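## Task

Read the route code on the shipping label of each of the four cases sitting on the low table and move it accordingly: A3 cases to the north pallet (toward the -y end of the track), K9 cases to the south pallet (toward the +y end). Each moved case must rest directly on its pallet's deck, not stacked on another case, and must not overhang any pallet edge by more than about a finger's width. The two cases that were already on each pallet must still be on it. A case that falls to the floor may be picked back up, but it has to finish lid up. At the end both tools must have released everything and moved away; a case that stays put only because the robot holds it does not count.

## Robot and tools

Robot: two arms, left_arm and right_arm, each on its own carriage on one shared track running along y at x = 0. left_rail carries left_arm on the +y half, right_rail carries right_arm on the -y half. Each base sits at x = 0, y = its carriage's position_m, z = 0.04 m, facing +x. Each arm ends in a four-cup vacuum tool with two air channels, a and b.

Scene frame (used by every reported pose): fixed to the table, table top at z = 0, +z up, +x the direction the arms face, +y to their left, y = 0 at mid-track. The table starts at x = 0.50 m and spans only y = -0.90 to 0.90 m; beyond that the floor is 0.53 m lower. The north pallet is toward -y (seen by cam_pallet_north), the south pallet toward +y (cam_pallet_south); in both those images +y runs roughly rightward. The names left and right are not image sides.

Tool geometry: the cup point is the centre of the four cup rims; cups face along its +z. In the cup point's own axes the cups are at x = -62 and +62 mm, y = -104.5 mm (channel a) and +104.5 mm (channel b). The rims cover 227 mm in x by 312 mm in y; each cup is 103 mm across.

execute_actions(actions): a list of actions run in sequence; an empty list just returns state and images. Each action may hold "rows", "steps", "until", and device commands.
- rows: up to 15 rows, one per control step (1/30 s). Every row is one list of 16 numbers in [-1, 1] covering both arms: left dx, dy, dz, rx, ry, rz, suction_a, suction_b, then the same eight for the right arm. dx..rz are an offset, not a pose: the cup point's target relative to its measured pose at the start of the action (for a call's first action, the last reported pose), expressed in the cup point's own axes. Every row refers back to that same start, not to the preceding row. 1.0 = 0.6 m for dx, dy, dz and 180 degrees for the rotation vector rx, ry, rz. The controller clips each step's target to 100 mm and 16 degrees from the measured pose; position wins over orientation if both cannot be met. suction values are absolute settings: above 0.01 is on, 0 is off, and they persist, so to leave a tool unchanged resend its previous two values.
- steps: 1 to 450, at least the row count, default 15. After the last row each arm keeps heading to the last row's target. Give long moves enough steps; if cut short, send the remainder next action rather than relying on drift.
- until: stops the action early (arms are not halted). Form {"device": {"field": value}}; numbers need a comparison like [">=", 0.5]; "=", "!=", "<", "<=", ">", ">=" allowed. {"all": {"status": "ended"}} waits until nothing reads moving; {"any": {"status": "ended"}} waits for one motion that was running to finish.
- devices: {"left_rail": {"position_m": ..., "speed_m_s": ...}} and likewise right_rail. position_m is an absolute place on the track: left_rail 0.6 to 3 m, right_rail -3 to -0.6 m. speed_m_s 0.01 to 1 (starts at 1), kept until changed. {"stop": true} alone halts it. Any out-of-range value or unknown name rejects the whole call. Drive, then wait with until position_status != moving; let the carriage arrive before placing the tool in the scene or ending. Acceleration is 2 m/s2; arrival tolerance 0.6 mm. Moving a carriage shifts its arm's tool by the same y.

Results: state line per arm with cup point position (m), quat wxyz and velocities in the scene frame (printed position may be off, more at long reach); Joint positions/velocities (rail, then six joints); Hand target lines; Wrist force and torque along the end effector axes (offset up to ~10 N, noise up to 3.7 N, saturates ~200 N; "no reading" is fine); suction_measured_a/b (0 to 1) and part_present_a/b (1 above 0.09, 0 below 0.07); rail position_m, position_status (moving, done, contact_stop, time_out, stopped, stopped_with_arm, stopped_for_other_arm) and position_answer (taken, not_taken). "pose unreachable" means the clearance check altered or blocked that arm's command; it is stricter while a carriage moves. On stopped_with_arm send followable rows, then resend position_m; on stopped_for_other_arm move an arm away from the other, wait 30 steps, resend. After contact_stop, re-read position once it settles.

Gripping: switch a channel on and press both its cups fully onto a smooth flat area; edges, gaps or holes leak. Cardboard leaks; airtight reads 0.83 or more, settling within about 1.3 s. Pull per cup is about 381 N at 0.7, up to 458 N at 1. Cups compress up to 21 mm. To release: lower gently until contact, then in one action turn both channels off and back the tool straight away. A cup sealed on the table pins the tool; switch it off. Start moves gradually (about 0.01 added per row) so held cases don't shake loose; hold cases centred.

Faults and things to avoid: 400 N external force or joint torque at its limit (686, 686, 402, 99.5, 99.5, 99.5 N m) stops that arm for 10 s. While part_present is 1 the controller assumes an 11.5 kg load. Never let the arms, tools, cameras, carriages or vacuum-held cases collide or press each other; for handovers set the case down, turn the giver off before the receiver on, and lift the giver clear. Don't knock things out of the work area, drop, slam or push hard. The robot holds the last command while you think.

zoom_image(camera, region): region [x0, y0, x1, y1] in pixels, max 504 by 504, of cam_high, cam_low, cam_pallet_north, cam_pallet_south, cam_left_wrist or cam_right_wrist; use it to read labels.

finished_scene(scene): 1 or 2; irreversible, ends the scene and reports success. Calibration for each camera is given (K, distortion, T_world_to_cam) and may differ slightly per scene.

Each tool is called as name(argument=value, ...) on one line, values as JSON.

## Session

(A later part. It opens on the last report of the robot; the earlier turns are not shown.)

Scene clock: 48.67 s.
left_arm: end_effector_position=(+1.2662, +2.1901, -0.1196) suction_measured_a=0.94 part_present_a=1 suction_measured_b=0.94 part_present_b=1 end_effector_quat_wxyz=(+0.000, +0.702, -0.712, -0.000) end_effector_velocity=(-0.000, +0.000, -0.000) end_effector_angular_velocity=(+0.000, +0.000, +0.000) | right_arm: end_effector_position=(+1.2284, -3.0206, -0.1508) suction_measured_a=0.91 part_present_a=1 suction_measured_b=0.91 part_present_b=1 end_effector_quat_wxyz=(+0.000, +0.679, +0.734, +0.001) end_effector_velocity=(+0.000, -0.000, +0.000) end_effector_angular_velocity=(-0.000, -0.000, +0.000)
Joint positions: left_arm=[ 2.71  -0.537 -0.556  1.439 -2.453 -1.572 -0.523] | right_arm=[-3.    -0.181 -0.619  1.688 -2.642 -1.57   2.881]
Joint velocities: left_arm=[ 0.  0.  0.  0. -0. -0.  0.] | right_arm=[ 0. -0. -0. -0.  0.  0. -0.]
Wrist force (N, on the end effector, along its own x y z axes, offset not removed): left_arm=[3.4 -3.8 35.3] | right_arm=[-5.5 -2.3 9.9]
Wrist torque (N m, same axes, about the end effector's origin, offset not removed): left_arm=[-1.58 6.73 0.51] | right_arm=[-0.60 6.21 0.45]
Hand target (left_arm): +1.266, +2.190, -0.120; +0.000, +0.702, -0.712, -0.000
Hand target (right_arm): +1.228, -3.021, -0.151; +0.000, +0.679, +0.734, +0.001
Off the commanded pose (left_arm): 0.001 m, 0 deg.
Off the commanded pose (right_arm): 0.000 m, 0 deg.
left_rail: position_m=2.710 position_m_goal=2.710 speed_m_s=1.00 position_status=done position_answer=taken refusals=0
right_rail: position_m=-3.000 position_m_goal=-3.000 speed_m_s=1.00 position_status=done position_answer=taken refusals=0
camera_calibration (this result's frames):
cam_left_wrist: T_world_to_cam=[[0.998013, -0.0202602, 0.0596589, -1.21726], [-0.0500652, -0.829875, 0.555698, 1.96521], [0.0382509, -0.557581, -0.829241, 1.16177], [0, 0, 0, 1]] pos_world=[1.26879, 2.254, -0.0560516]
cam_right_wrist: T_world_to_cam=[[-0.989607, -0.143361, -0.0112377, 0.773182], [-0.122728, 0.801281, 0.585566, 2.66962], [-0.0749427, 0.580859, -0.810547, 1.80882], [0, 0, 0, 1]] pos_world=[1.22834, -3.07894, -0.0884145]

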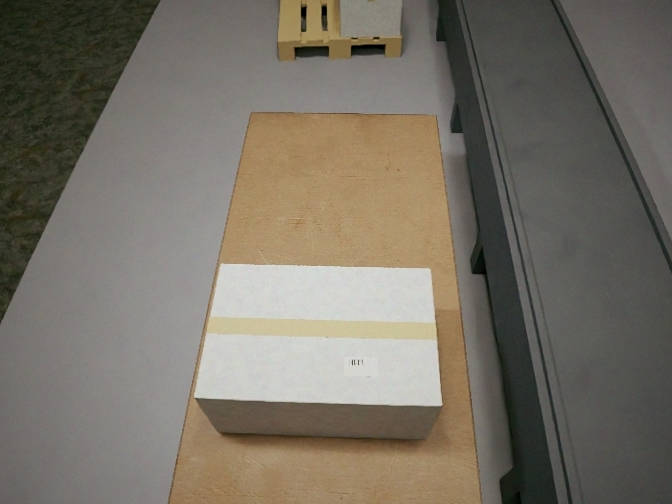

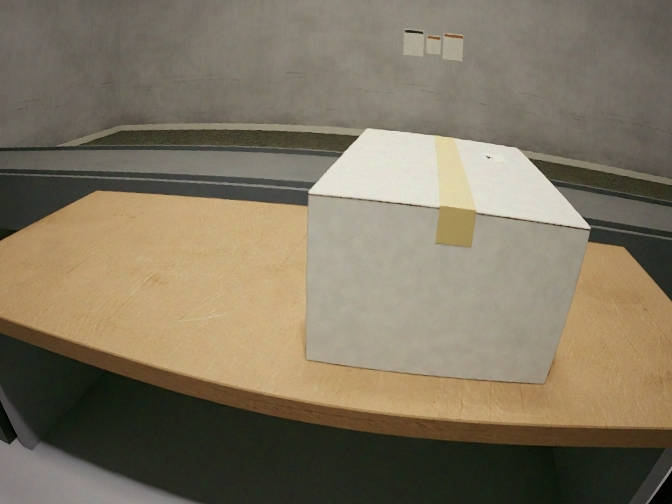

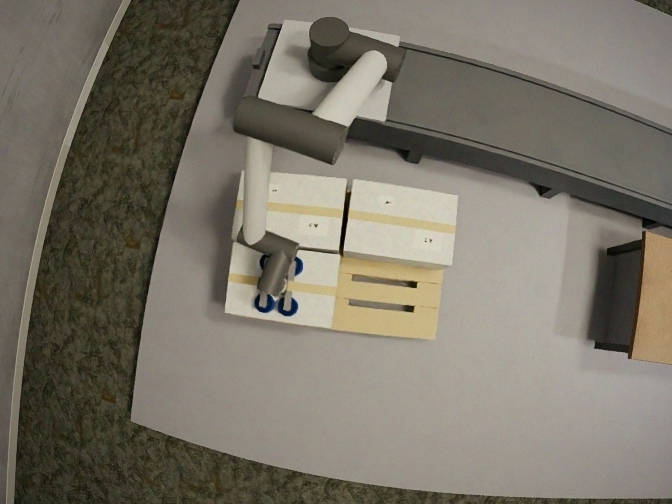

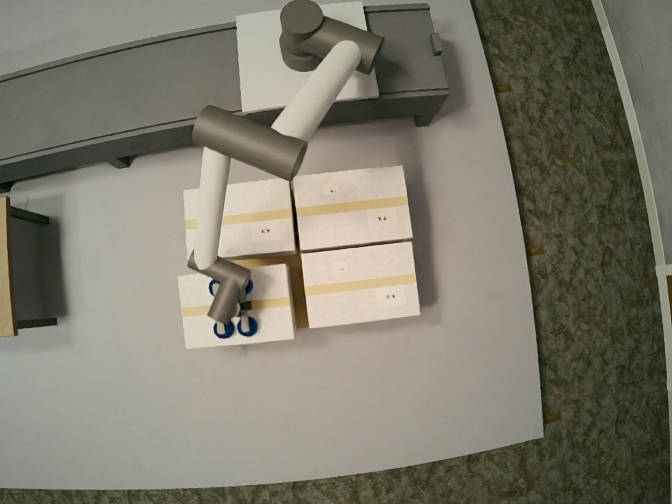

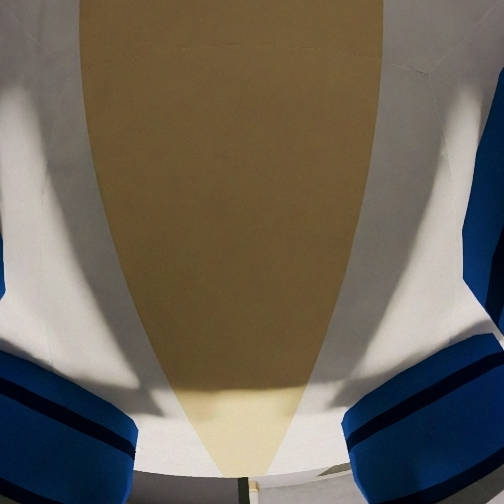

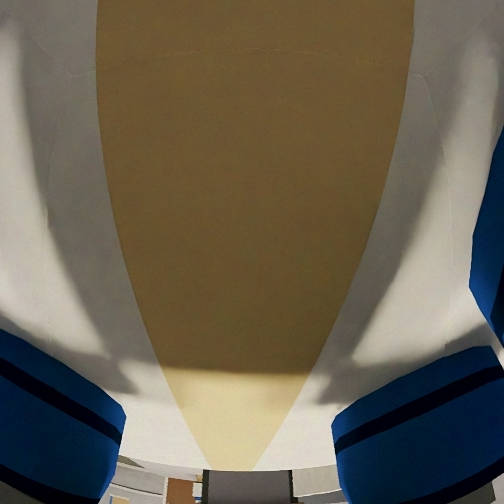

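execute_actions(actions=[{"rows":[[-0.08,0.068,0.025,0,0,0,1,1,-0.008,-0.01,0.008,0,0,0,1,1]],"steps":20},{"rows":[[0,0,0,0,0,0,1,1,0,0,-0.003,0,0,0,0,0],[0,0,0,0,0,0,1,1,0,0,-0.01,0,0,0,0,0],[0,0,0,0,0,0,1,1,0,0,-0.02,0,0,0,0,0]],"steps":10},{"rows":[[0,0,0,0,0,0,1,1,0,0,-0.8,0,0,0,0,0]],"steps":25},{"right_rail":{"position_m":-0.6},"steps":15},{"rows":[[0,0,0,0,0,0,1,1,0,0,0,0,0,0.525,0,0]],"steps":35},{"rows":[[0,0,0,0,0,0,1,1,-0.515,-0.75,0,0,0,0,0,0]],"steps":45},{"rows":[[0,0,0,0,0,0,1,1,0,-0.75,0,0,0,0,0,0]],"steps":40}])

zoom_image(camera="cam_pallet_south", region=[170,150,450,370])

Scene clock: 55.67 s.
left_arm: end_effector_position=(+1.2262, +2.2384, -0.1343) suction_measured_a=0.94 part_present_a=1 suction_measured_b=0.94 part_present_b=1 end_effector_quat_wxyz=(+0.000, +0.702, -0.712, +0.000) end_effector_velocity=(+0.000, -0.000, +0.000) end_effector_angular_velocity=(-0.000, -0.000, +0.000) | right_arm: end_effector_position=(+0.8928, +0.2672, +0.3376) suction_measured_a=0.00 part_present_a=0 suction_measured_b=0.00 part_present_b=0 end_effector_quat_wxyz=(-0.002, +1.000, +0.012, +0.001) end_effector_velocity=(+0.000, +0.000, -0.000) end_effector_angular_velocity=(+0.000, -0.000, +0.000)
Joint positions: left_arm=[ 2.71  -0.521 -0.582  1.54  -2.529 -1.572 -0.507] | right_arm=[-0.6    0.608 -1.022  1.58  -2.133 -1.569  5.297]
Joint velocities: left_arm=[ 0. -0. -0. -0. -0. -0. -0.] | right_arm=[ 0.  0.  0. -0.  0. -0.  0.]
Wrist force (N, on the end effector, along its own x y z axes, offset not removed): left_arm=[2.0 4.5 44.4] | right_arm=[4.4 -3.6 0.9]
Wrist torque (N m, same axes, about the end effector's origin, offset not removed): left_arm=[-0.14 6.83 0.58] | right_arm=[-1.26 -0.38 0.30]
Hand target (left_arm): +1.226, +2.238, -0.134; +0.000, +0.702, -0.712, +0.000
Hand target (right_arm): +0.893, +0.267, +0.338; -0.002, +1.000, +0.012, +0.001
Off the commanded pose (left_arm): 0.000 m, 0 deg.
Off the commanded pose (right_arm): 0.001 m, 0 deg.
left_rail: position_m=2.710 position_m_goal=2.710 speed_m_s=1.00 position_status=done position_answer=taken refusals=0
right_rail: position_m=-0.600 position_m_goal=-0.600 speed_m_s=1.00 position_status=done position_answer=taken refusals=0
camera_calibration (this result's frames):
cam_left_wrist: T_world_to_cam=[[0.998, -0.0202764, 0.0598818, -1.17537], [-0.0502076, -0.829805, 0.555791, 2.01159], [0.0384208, -0.557686, -0.829163, 1.17806], [0, 0, 0, 1]] pos_world=[1.22875, 2.30238, -0.0708366]
cam_right_wrist: T_world_to_cam=[[-0.0878983, 0.996109, -0.00636512, -0.193188], [0.805934, 0.0748694, 0.587253, -0.927611], [0.585444, 0.0464886, -0.809379, -0.1775], [0, 0, 0, 1]] pos_world=[0.834529, 0.270137, 0.399848]

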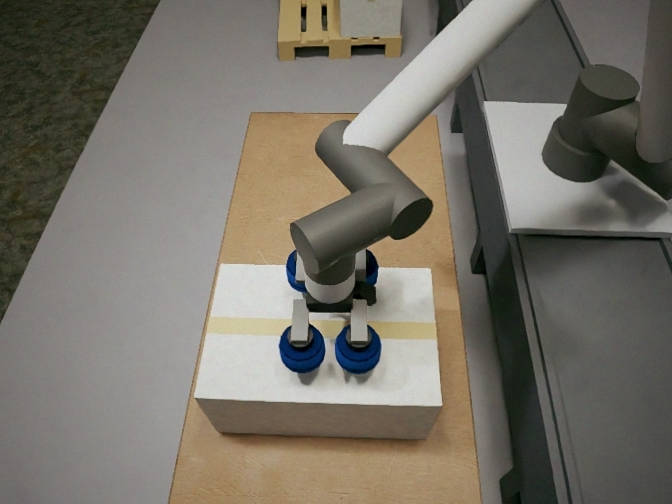

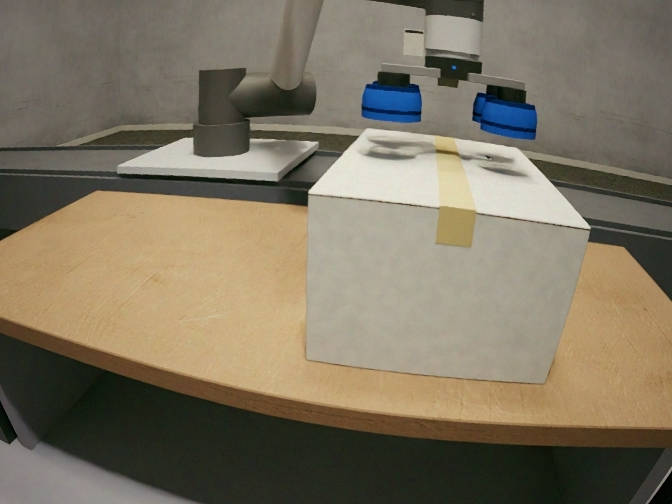

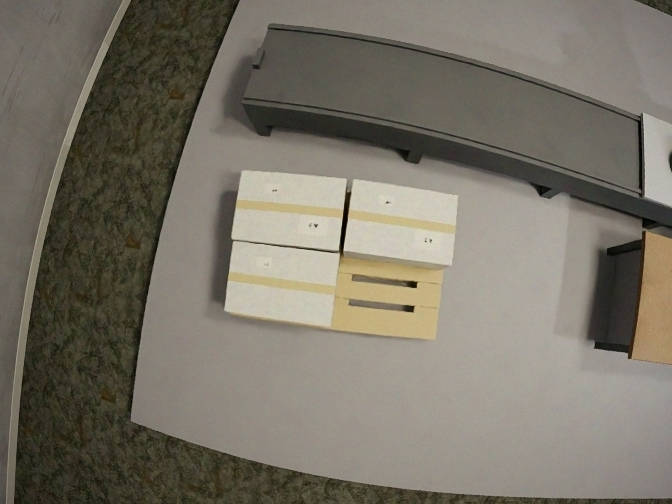

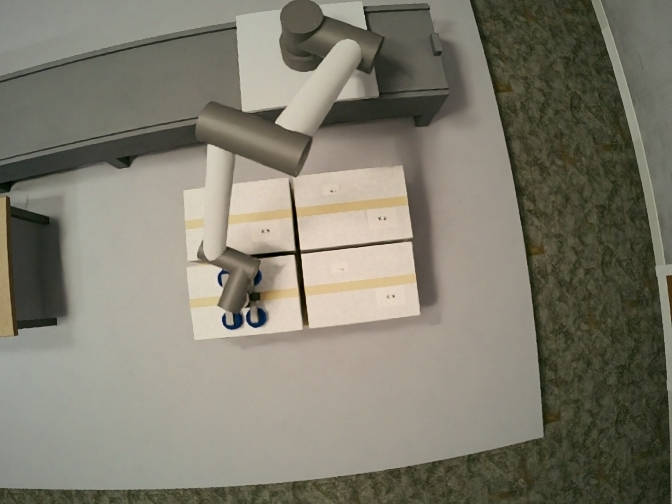

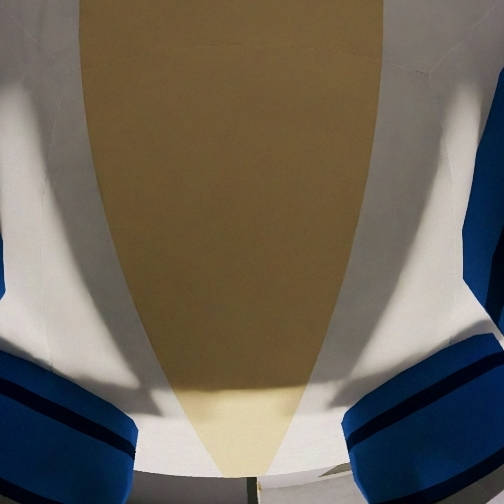

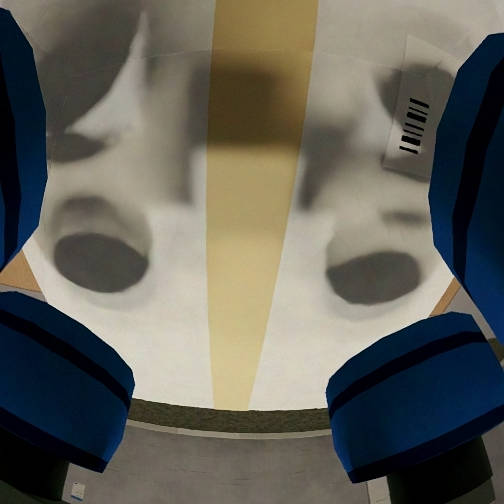

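Region (170, 150, 450, 370) of cam_pallet_south's 672x504 image, scaled by 1.800, with more detail than that image has; it fills the top 396 rows of this view, and the rest is white.

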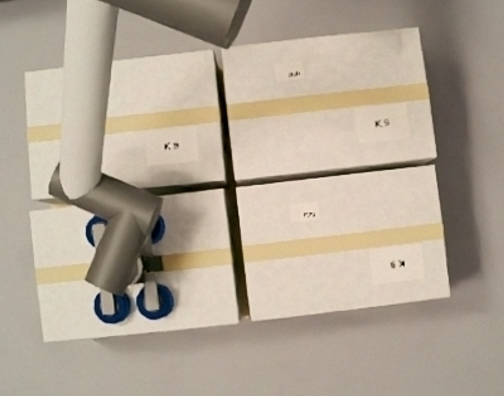

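execute_actions(actions=[{"rows":[[-0.012,0.01,0.005,0,0,0,1,1,0.035,-0.008,0.09,0.001,0,0.0075,0,0]],"steps":20},{"rows":[[0,0,-0.003,0,0,0,0,0,0,0,0.044,0,0,0,1,1],[0,0,-0.01,0,0,0,0,0,0,0,0.044,0,0,0,1,1],[0,0,-0.02,0,0,0,0,0,0,0,0.044,0,0,0,1,1]],"steps":25},{"rows":[[0,0,-0.3,0,0,0,0,0,0,0,-0.1,0,0,0,1,1]],"steps":20},{"rows":[[0,0,-0.3,0,0,0,0,0,0.493,1,0,0,0,-0.525,1,1]],"right_rail":{"position_m":-2.673},"steps":85},{"rows":[[0,0,0,0,0,0,0,0,0,0,0.72,0,0,0,1,1]],"steps":45}])

zoom_image(camera="cam_pallet_north", region=[200,150,480,370])

Scene clock: 62.63 s.
left_arm: end_effector_position=(+1.2200, +2.2459, +0.2344) suction_measured_a=0.01 part_present_a=0 suction_measured_b=0.01 part_present_b=0 end_effector_quat_wxyz=(+0.000, +0.702, -0.712, -0.000) end_effector_velocity=(+0.000, -0.000, +0.000) end_effector_angular_velocity=(+0.000, -0.000, -0.000) | right_arm: end_effector_position=(+1.2097, -2.3988, -0.1180) suction_measured_a=0.91 part_present_a=1 suction_measured_b=0.91 part_present_b=1 end_effector_quat_wxyz=(-0.001, +0.679, +0.734, +0.003) end_effector_velocity=(-0.000, -0.000, -0.000) end_effector_angular_velocity=(-0.000, +0.000, +0.000)
Joint positions: left_arm=[ 2.71  -0.518 -0.895  1.519 -2.195 -1.572 -0.504] | right_arm=[-2.673  0.059 -0.645  1.676 -2.604 -1.565  3.122]
Joint velocities: left_arm=[ 0. -0. -0. -0.  0.  0.  0.] | right_arm=[ 0. -0.  0. -0.  0. -0. -0.]
Wrist force (N, on the end effector, along its own x y z axes, offset not removed): left_arm=[-3.7 -0.9 6.1] | right_arm=[-2.6 2.6 26.1]
Wrist torque (N m, same axes, about the end effector's origin, offset not removed): left_arm=[-0.41 0.52 0.46] | right_arm=[0.29 3.82 0.32]
Hand target (left_arm): +1.220, +2.246, +0.234; +0.000, +0.702, -0.712, -0.000
Hand target (right_arm): +1.210, -2.399, -0.118; -0.001, +0.679, +0.734, +0.003
Off the commanded pose (left_arm): 0.000 m, 0 deg.
Off the commanded pose (right_arm): 0.001 m, 0 deg.
left_rail: position_m=2.710 position_m_goal=2.710 speed_m_s=1.00 position_status=done position_answer=taken refusals=0
right_rail: position_m=-2.673 position_m_goal=-2.673 speed_m_s=1.00 position_status=done position_answer=taken refusals=0
camera_calibration (this result's frames):
cam_left_wrist: T_world_to_cam=[[0.998008, -0.0202221, 0.0597629, -1.19118], [-0.0500935, -0.829847, 0.555738, 1.81254], [0.0383558, -0.557624, -0.829207, 1.4882], [0, 0, 0, 1]] pos_world=[1.22253, 2.30989, 0.29792]
cam_right_wrist: T_world_to_cam=[[-0.989693, -0.142617, -0.0129747, 0.845891], [-0.122713, 0.797873, 0.590203, 2.14222], [-0.073821, 0.585712, -0.80715, 1.48353], [0, 0, 0, 1]] pos_world=[1.20957, -2.4575, -0.055936]

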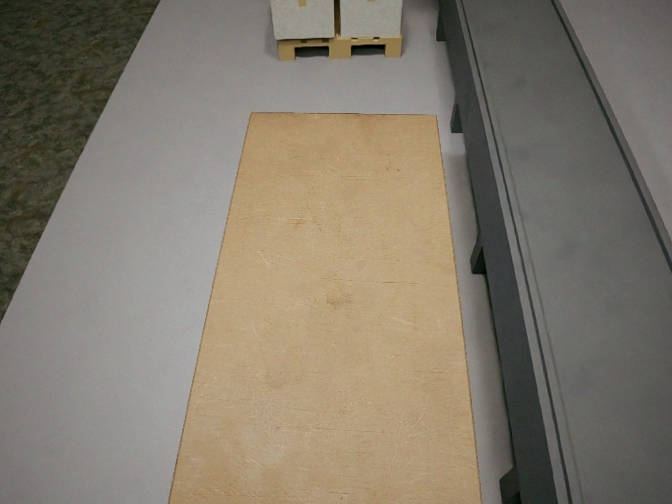

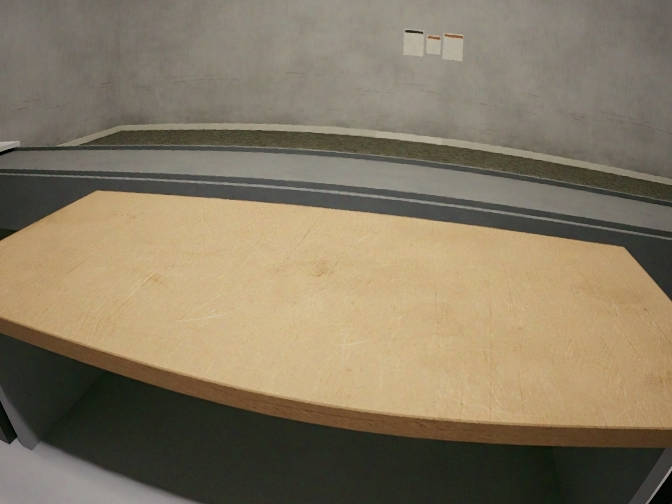

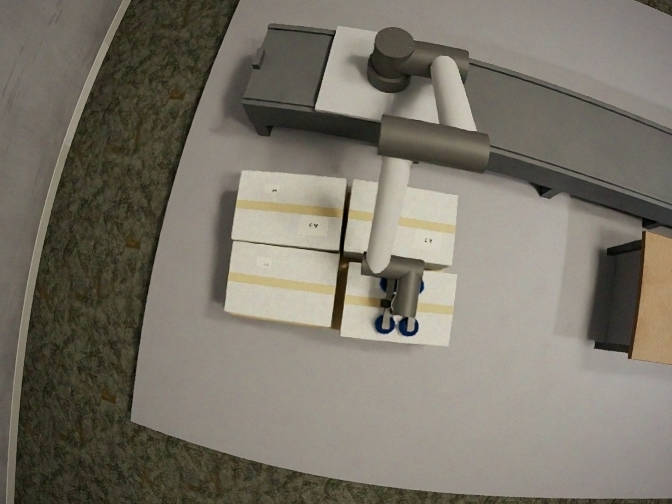

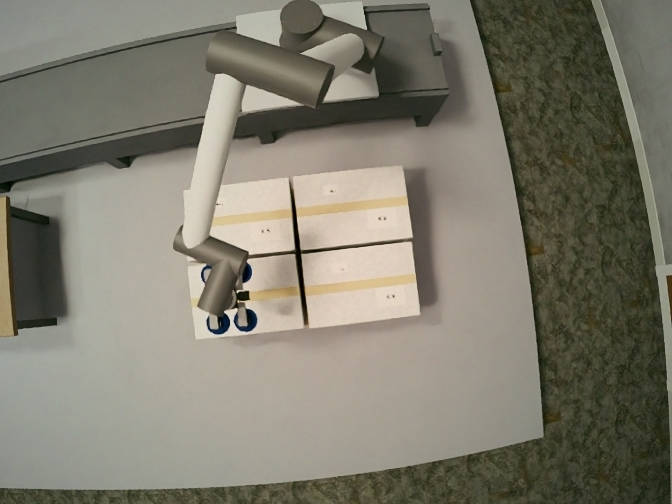

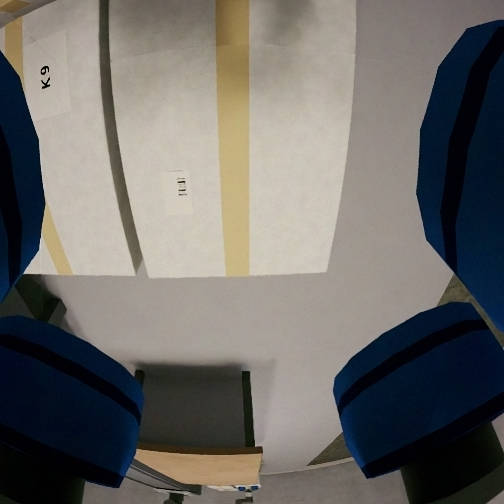

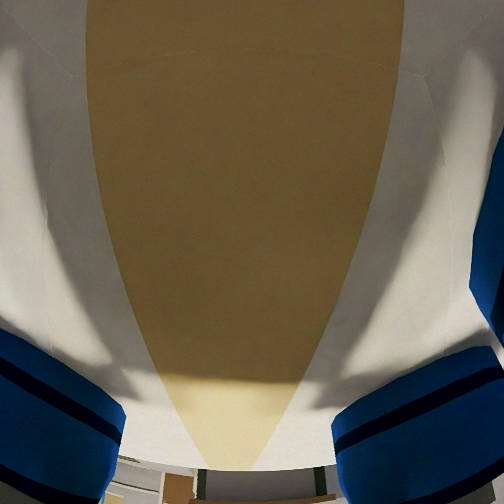

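Region (200, 150, 480, 370) of cam_pallet_north's 672x504 image, scaled by 1.800, with more detail than that image has; it fills the top 396 rows of this view, and the rest is white.

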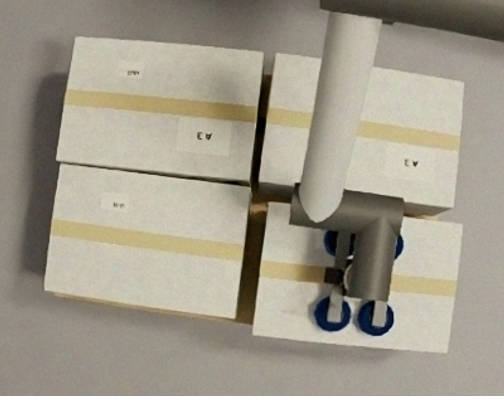

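execute_actions(actions=[{"rows":[[0,0,0,0,0,0,0,0,-0.05,-0.052,0.024,0,0,0,1,1]],"steps":20},{"rows":[[0,0,0,0,0,0,0,0,0,0,-0.003,0,0,0,0,0],[0,0,0,0,0,0,0,0,0,0,-0.01,0,0,0,0,0],[0,0,0,0,0,0,0,0,0,0,-0.02,0,0,0,0,0]],"steps":10},{"rows":[[0,0,0,0,0,0,0,0,0,0,-0.5,0,0,0,0,0]],"steps":30}])

Scene clock: 64.93 s.
left_arm: end_effector_position=(+1.2200, +2.2459, +0.2344) suction_measured_a=0.01 part_present_a=0 suction_measured_b=0.01 part_present_b=0 end_effector_quat_wxyz=(+0.000, +0.702, -0.712, -0.000) end_effector_velocity=(+0.000, +0.000, -0.000) end_effector_angular_velocity=(+0.000, +0.000, +0.000) | right_arm: end_effector_position=(+1.1807, -2.4327, +0.1788) suction_measured_a=0.00 part_present_a=0 suction_measured_b=0.00 part_present_b=0 end_effector_quat_wxyz=(-0.001, +0.679, +0.734, +0.003) end_effector_velocity=(+0.000, +0.000, +0.001) end_effector_angular_velocity=(+0.000, -0.000, +0.000)
Joint positions: left_arm=[ 2.71  -0.518 -0.895  1.519 -2.195 -1.572 -0.504] | right_arm=[-2.673  0.032 -0.944  1.716 -2.344 -1.565  3.095]
Joint velocities: left_arm=[ 0.  0.  0. -0. -0. -0. -0.] | right_arm=[ 0.    -0.    -0.001 -0.     0.001  0.    -0.   ]
Wrist force (N, on the end effector, along its own x y z axes, offset not removed): left_arm=[-1.0 -0.8 7.1] | right_arm=[-5.9 -5.0 -0.5]
Wrist torque (N m, same axes, about the end effector's origin, offset not removed): left_arm=[-0.32 0.39 0.52] | right_arm=[-1.51 1.14 0.40]
Hand target (left_arm): +1.220, +2.246, +0.234; +0.000, +0.702, -0.712, -0.000
Hand target (right_arm): +1.181, -2.433, +0.179; -0.001, +0.679, +0.734, +0.003
Off the commanded pose (left_arm): 0.000 m, 0 deg.
Off the commanded pose (right_arm): 0.000 m, 0 deg.
left_rail: position_m=2.710 position_m_goal=2.710 speed_m_s=1.00 position_status=done position_answer=taken refusals=0
right_rail: position_m=-2.673 position_m_goal=-2.673 speed_m_s=1.00 position_status=done position_answer=taken refusals=0
camera_calibration (this result's frames):
cam_left_wrist: T_world_to_cam=[[0.998008, -0.0202222, 0.0597629, -1.19118], [-0.0500936, -0.829847, 0.555737, 1.81254], [0.0383558, -0.557624, -0.829207, 1.4882], [0, 0, 0, 1]] pos_world=[1.22253, 2.3099, 0.29792]
cam_right_wrist: T_world_to_cam=[[-0.989692, -0.142651, -0.0126658, 0.816076], [-0.122557, 0.797879, 0.590227, 1.99032], [-0.0740907, 0.585696, -0.807138, 1.741], [0, 0, 0, 1]] pos_world=[1.18058, -2.49131, 0.240821]

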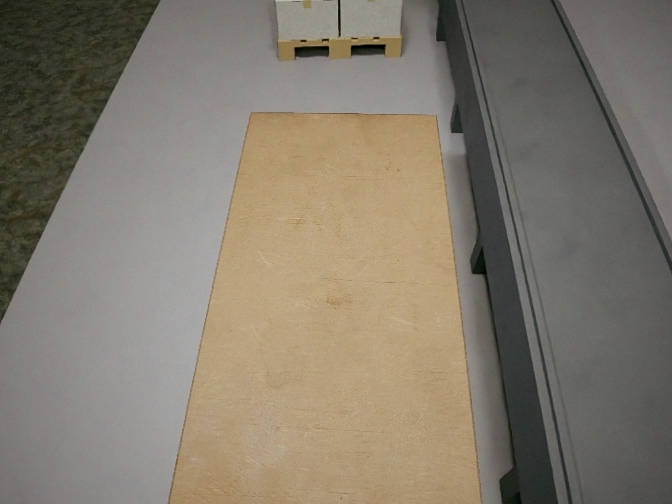

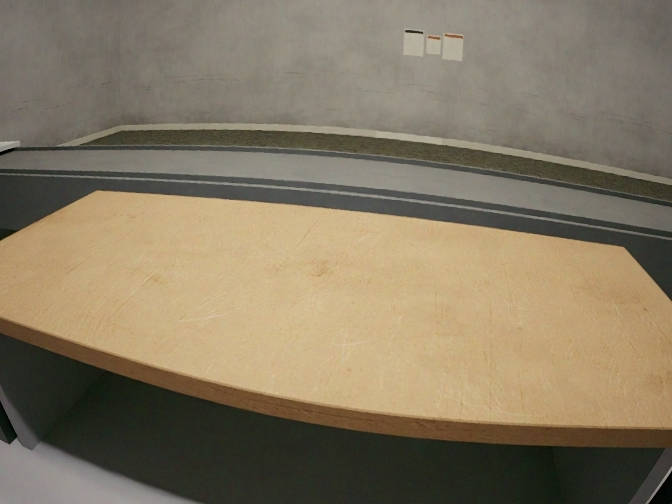

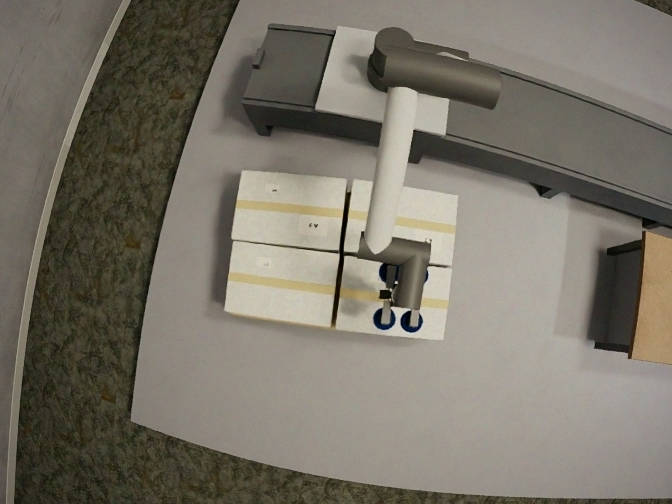

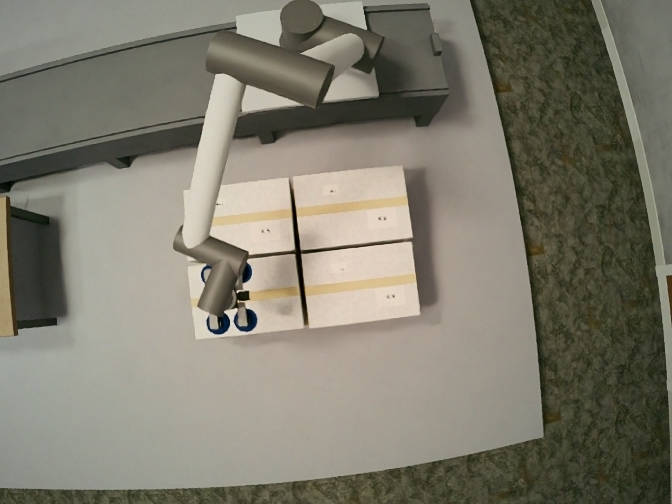

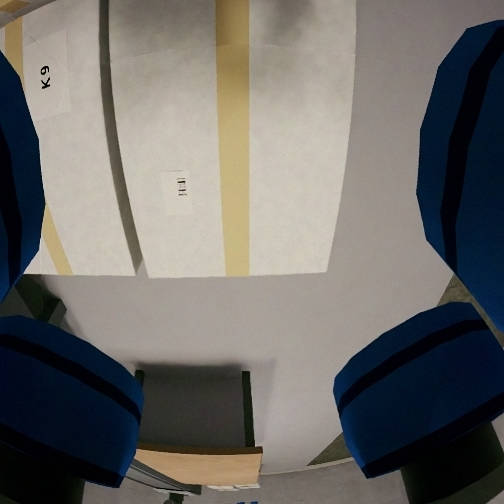

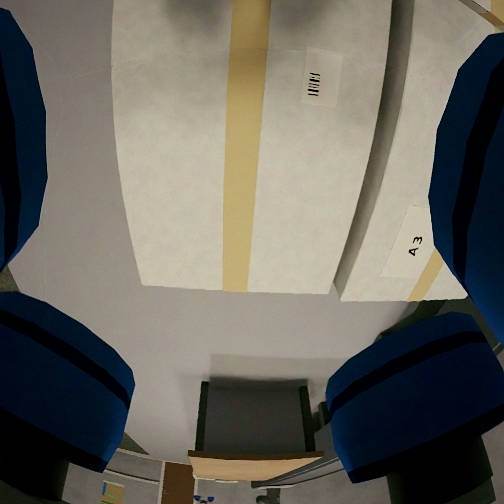

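finished_scene(scene=1)

The scene is finished: the task was done.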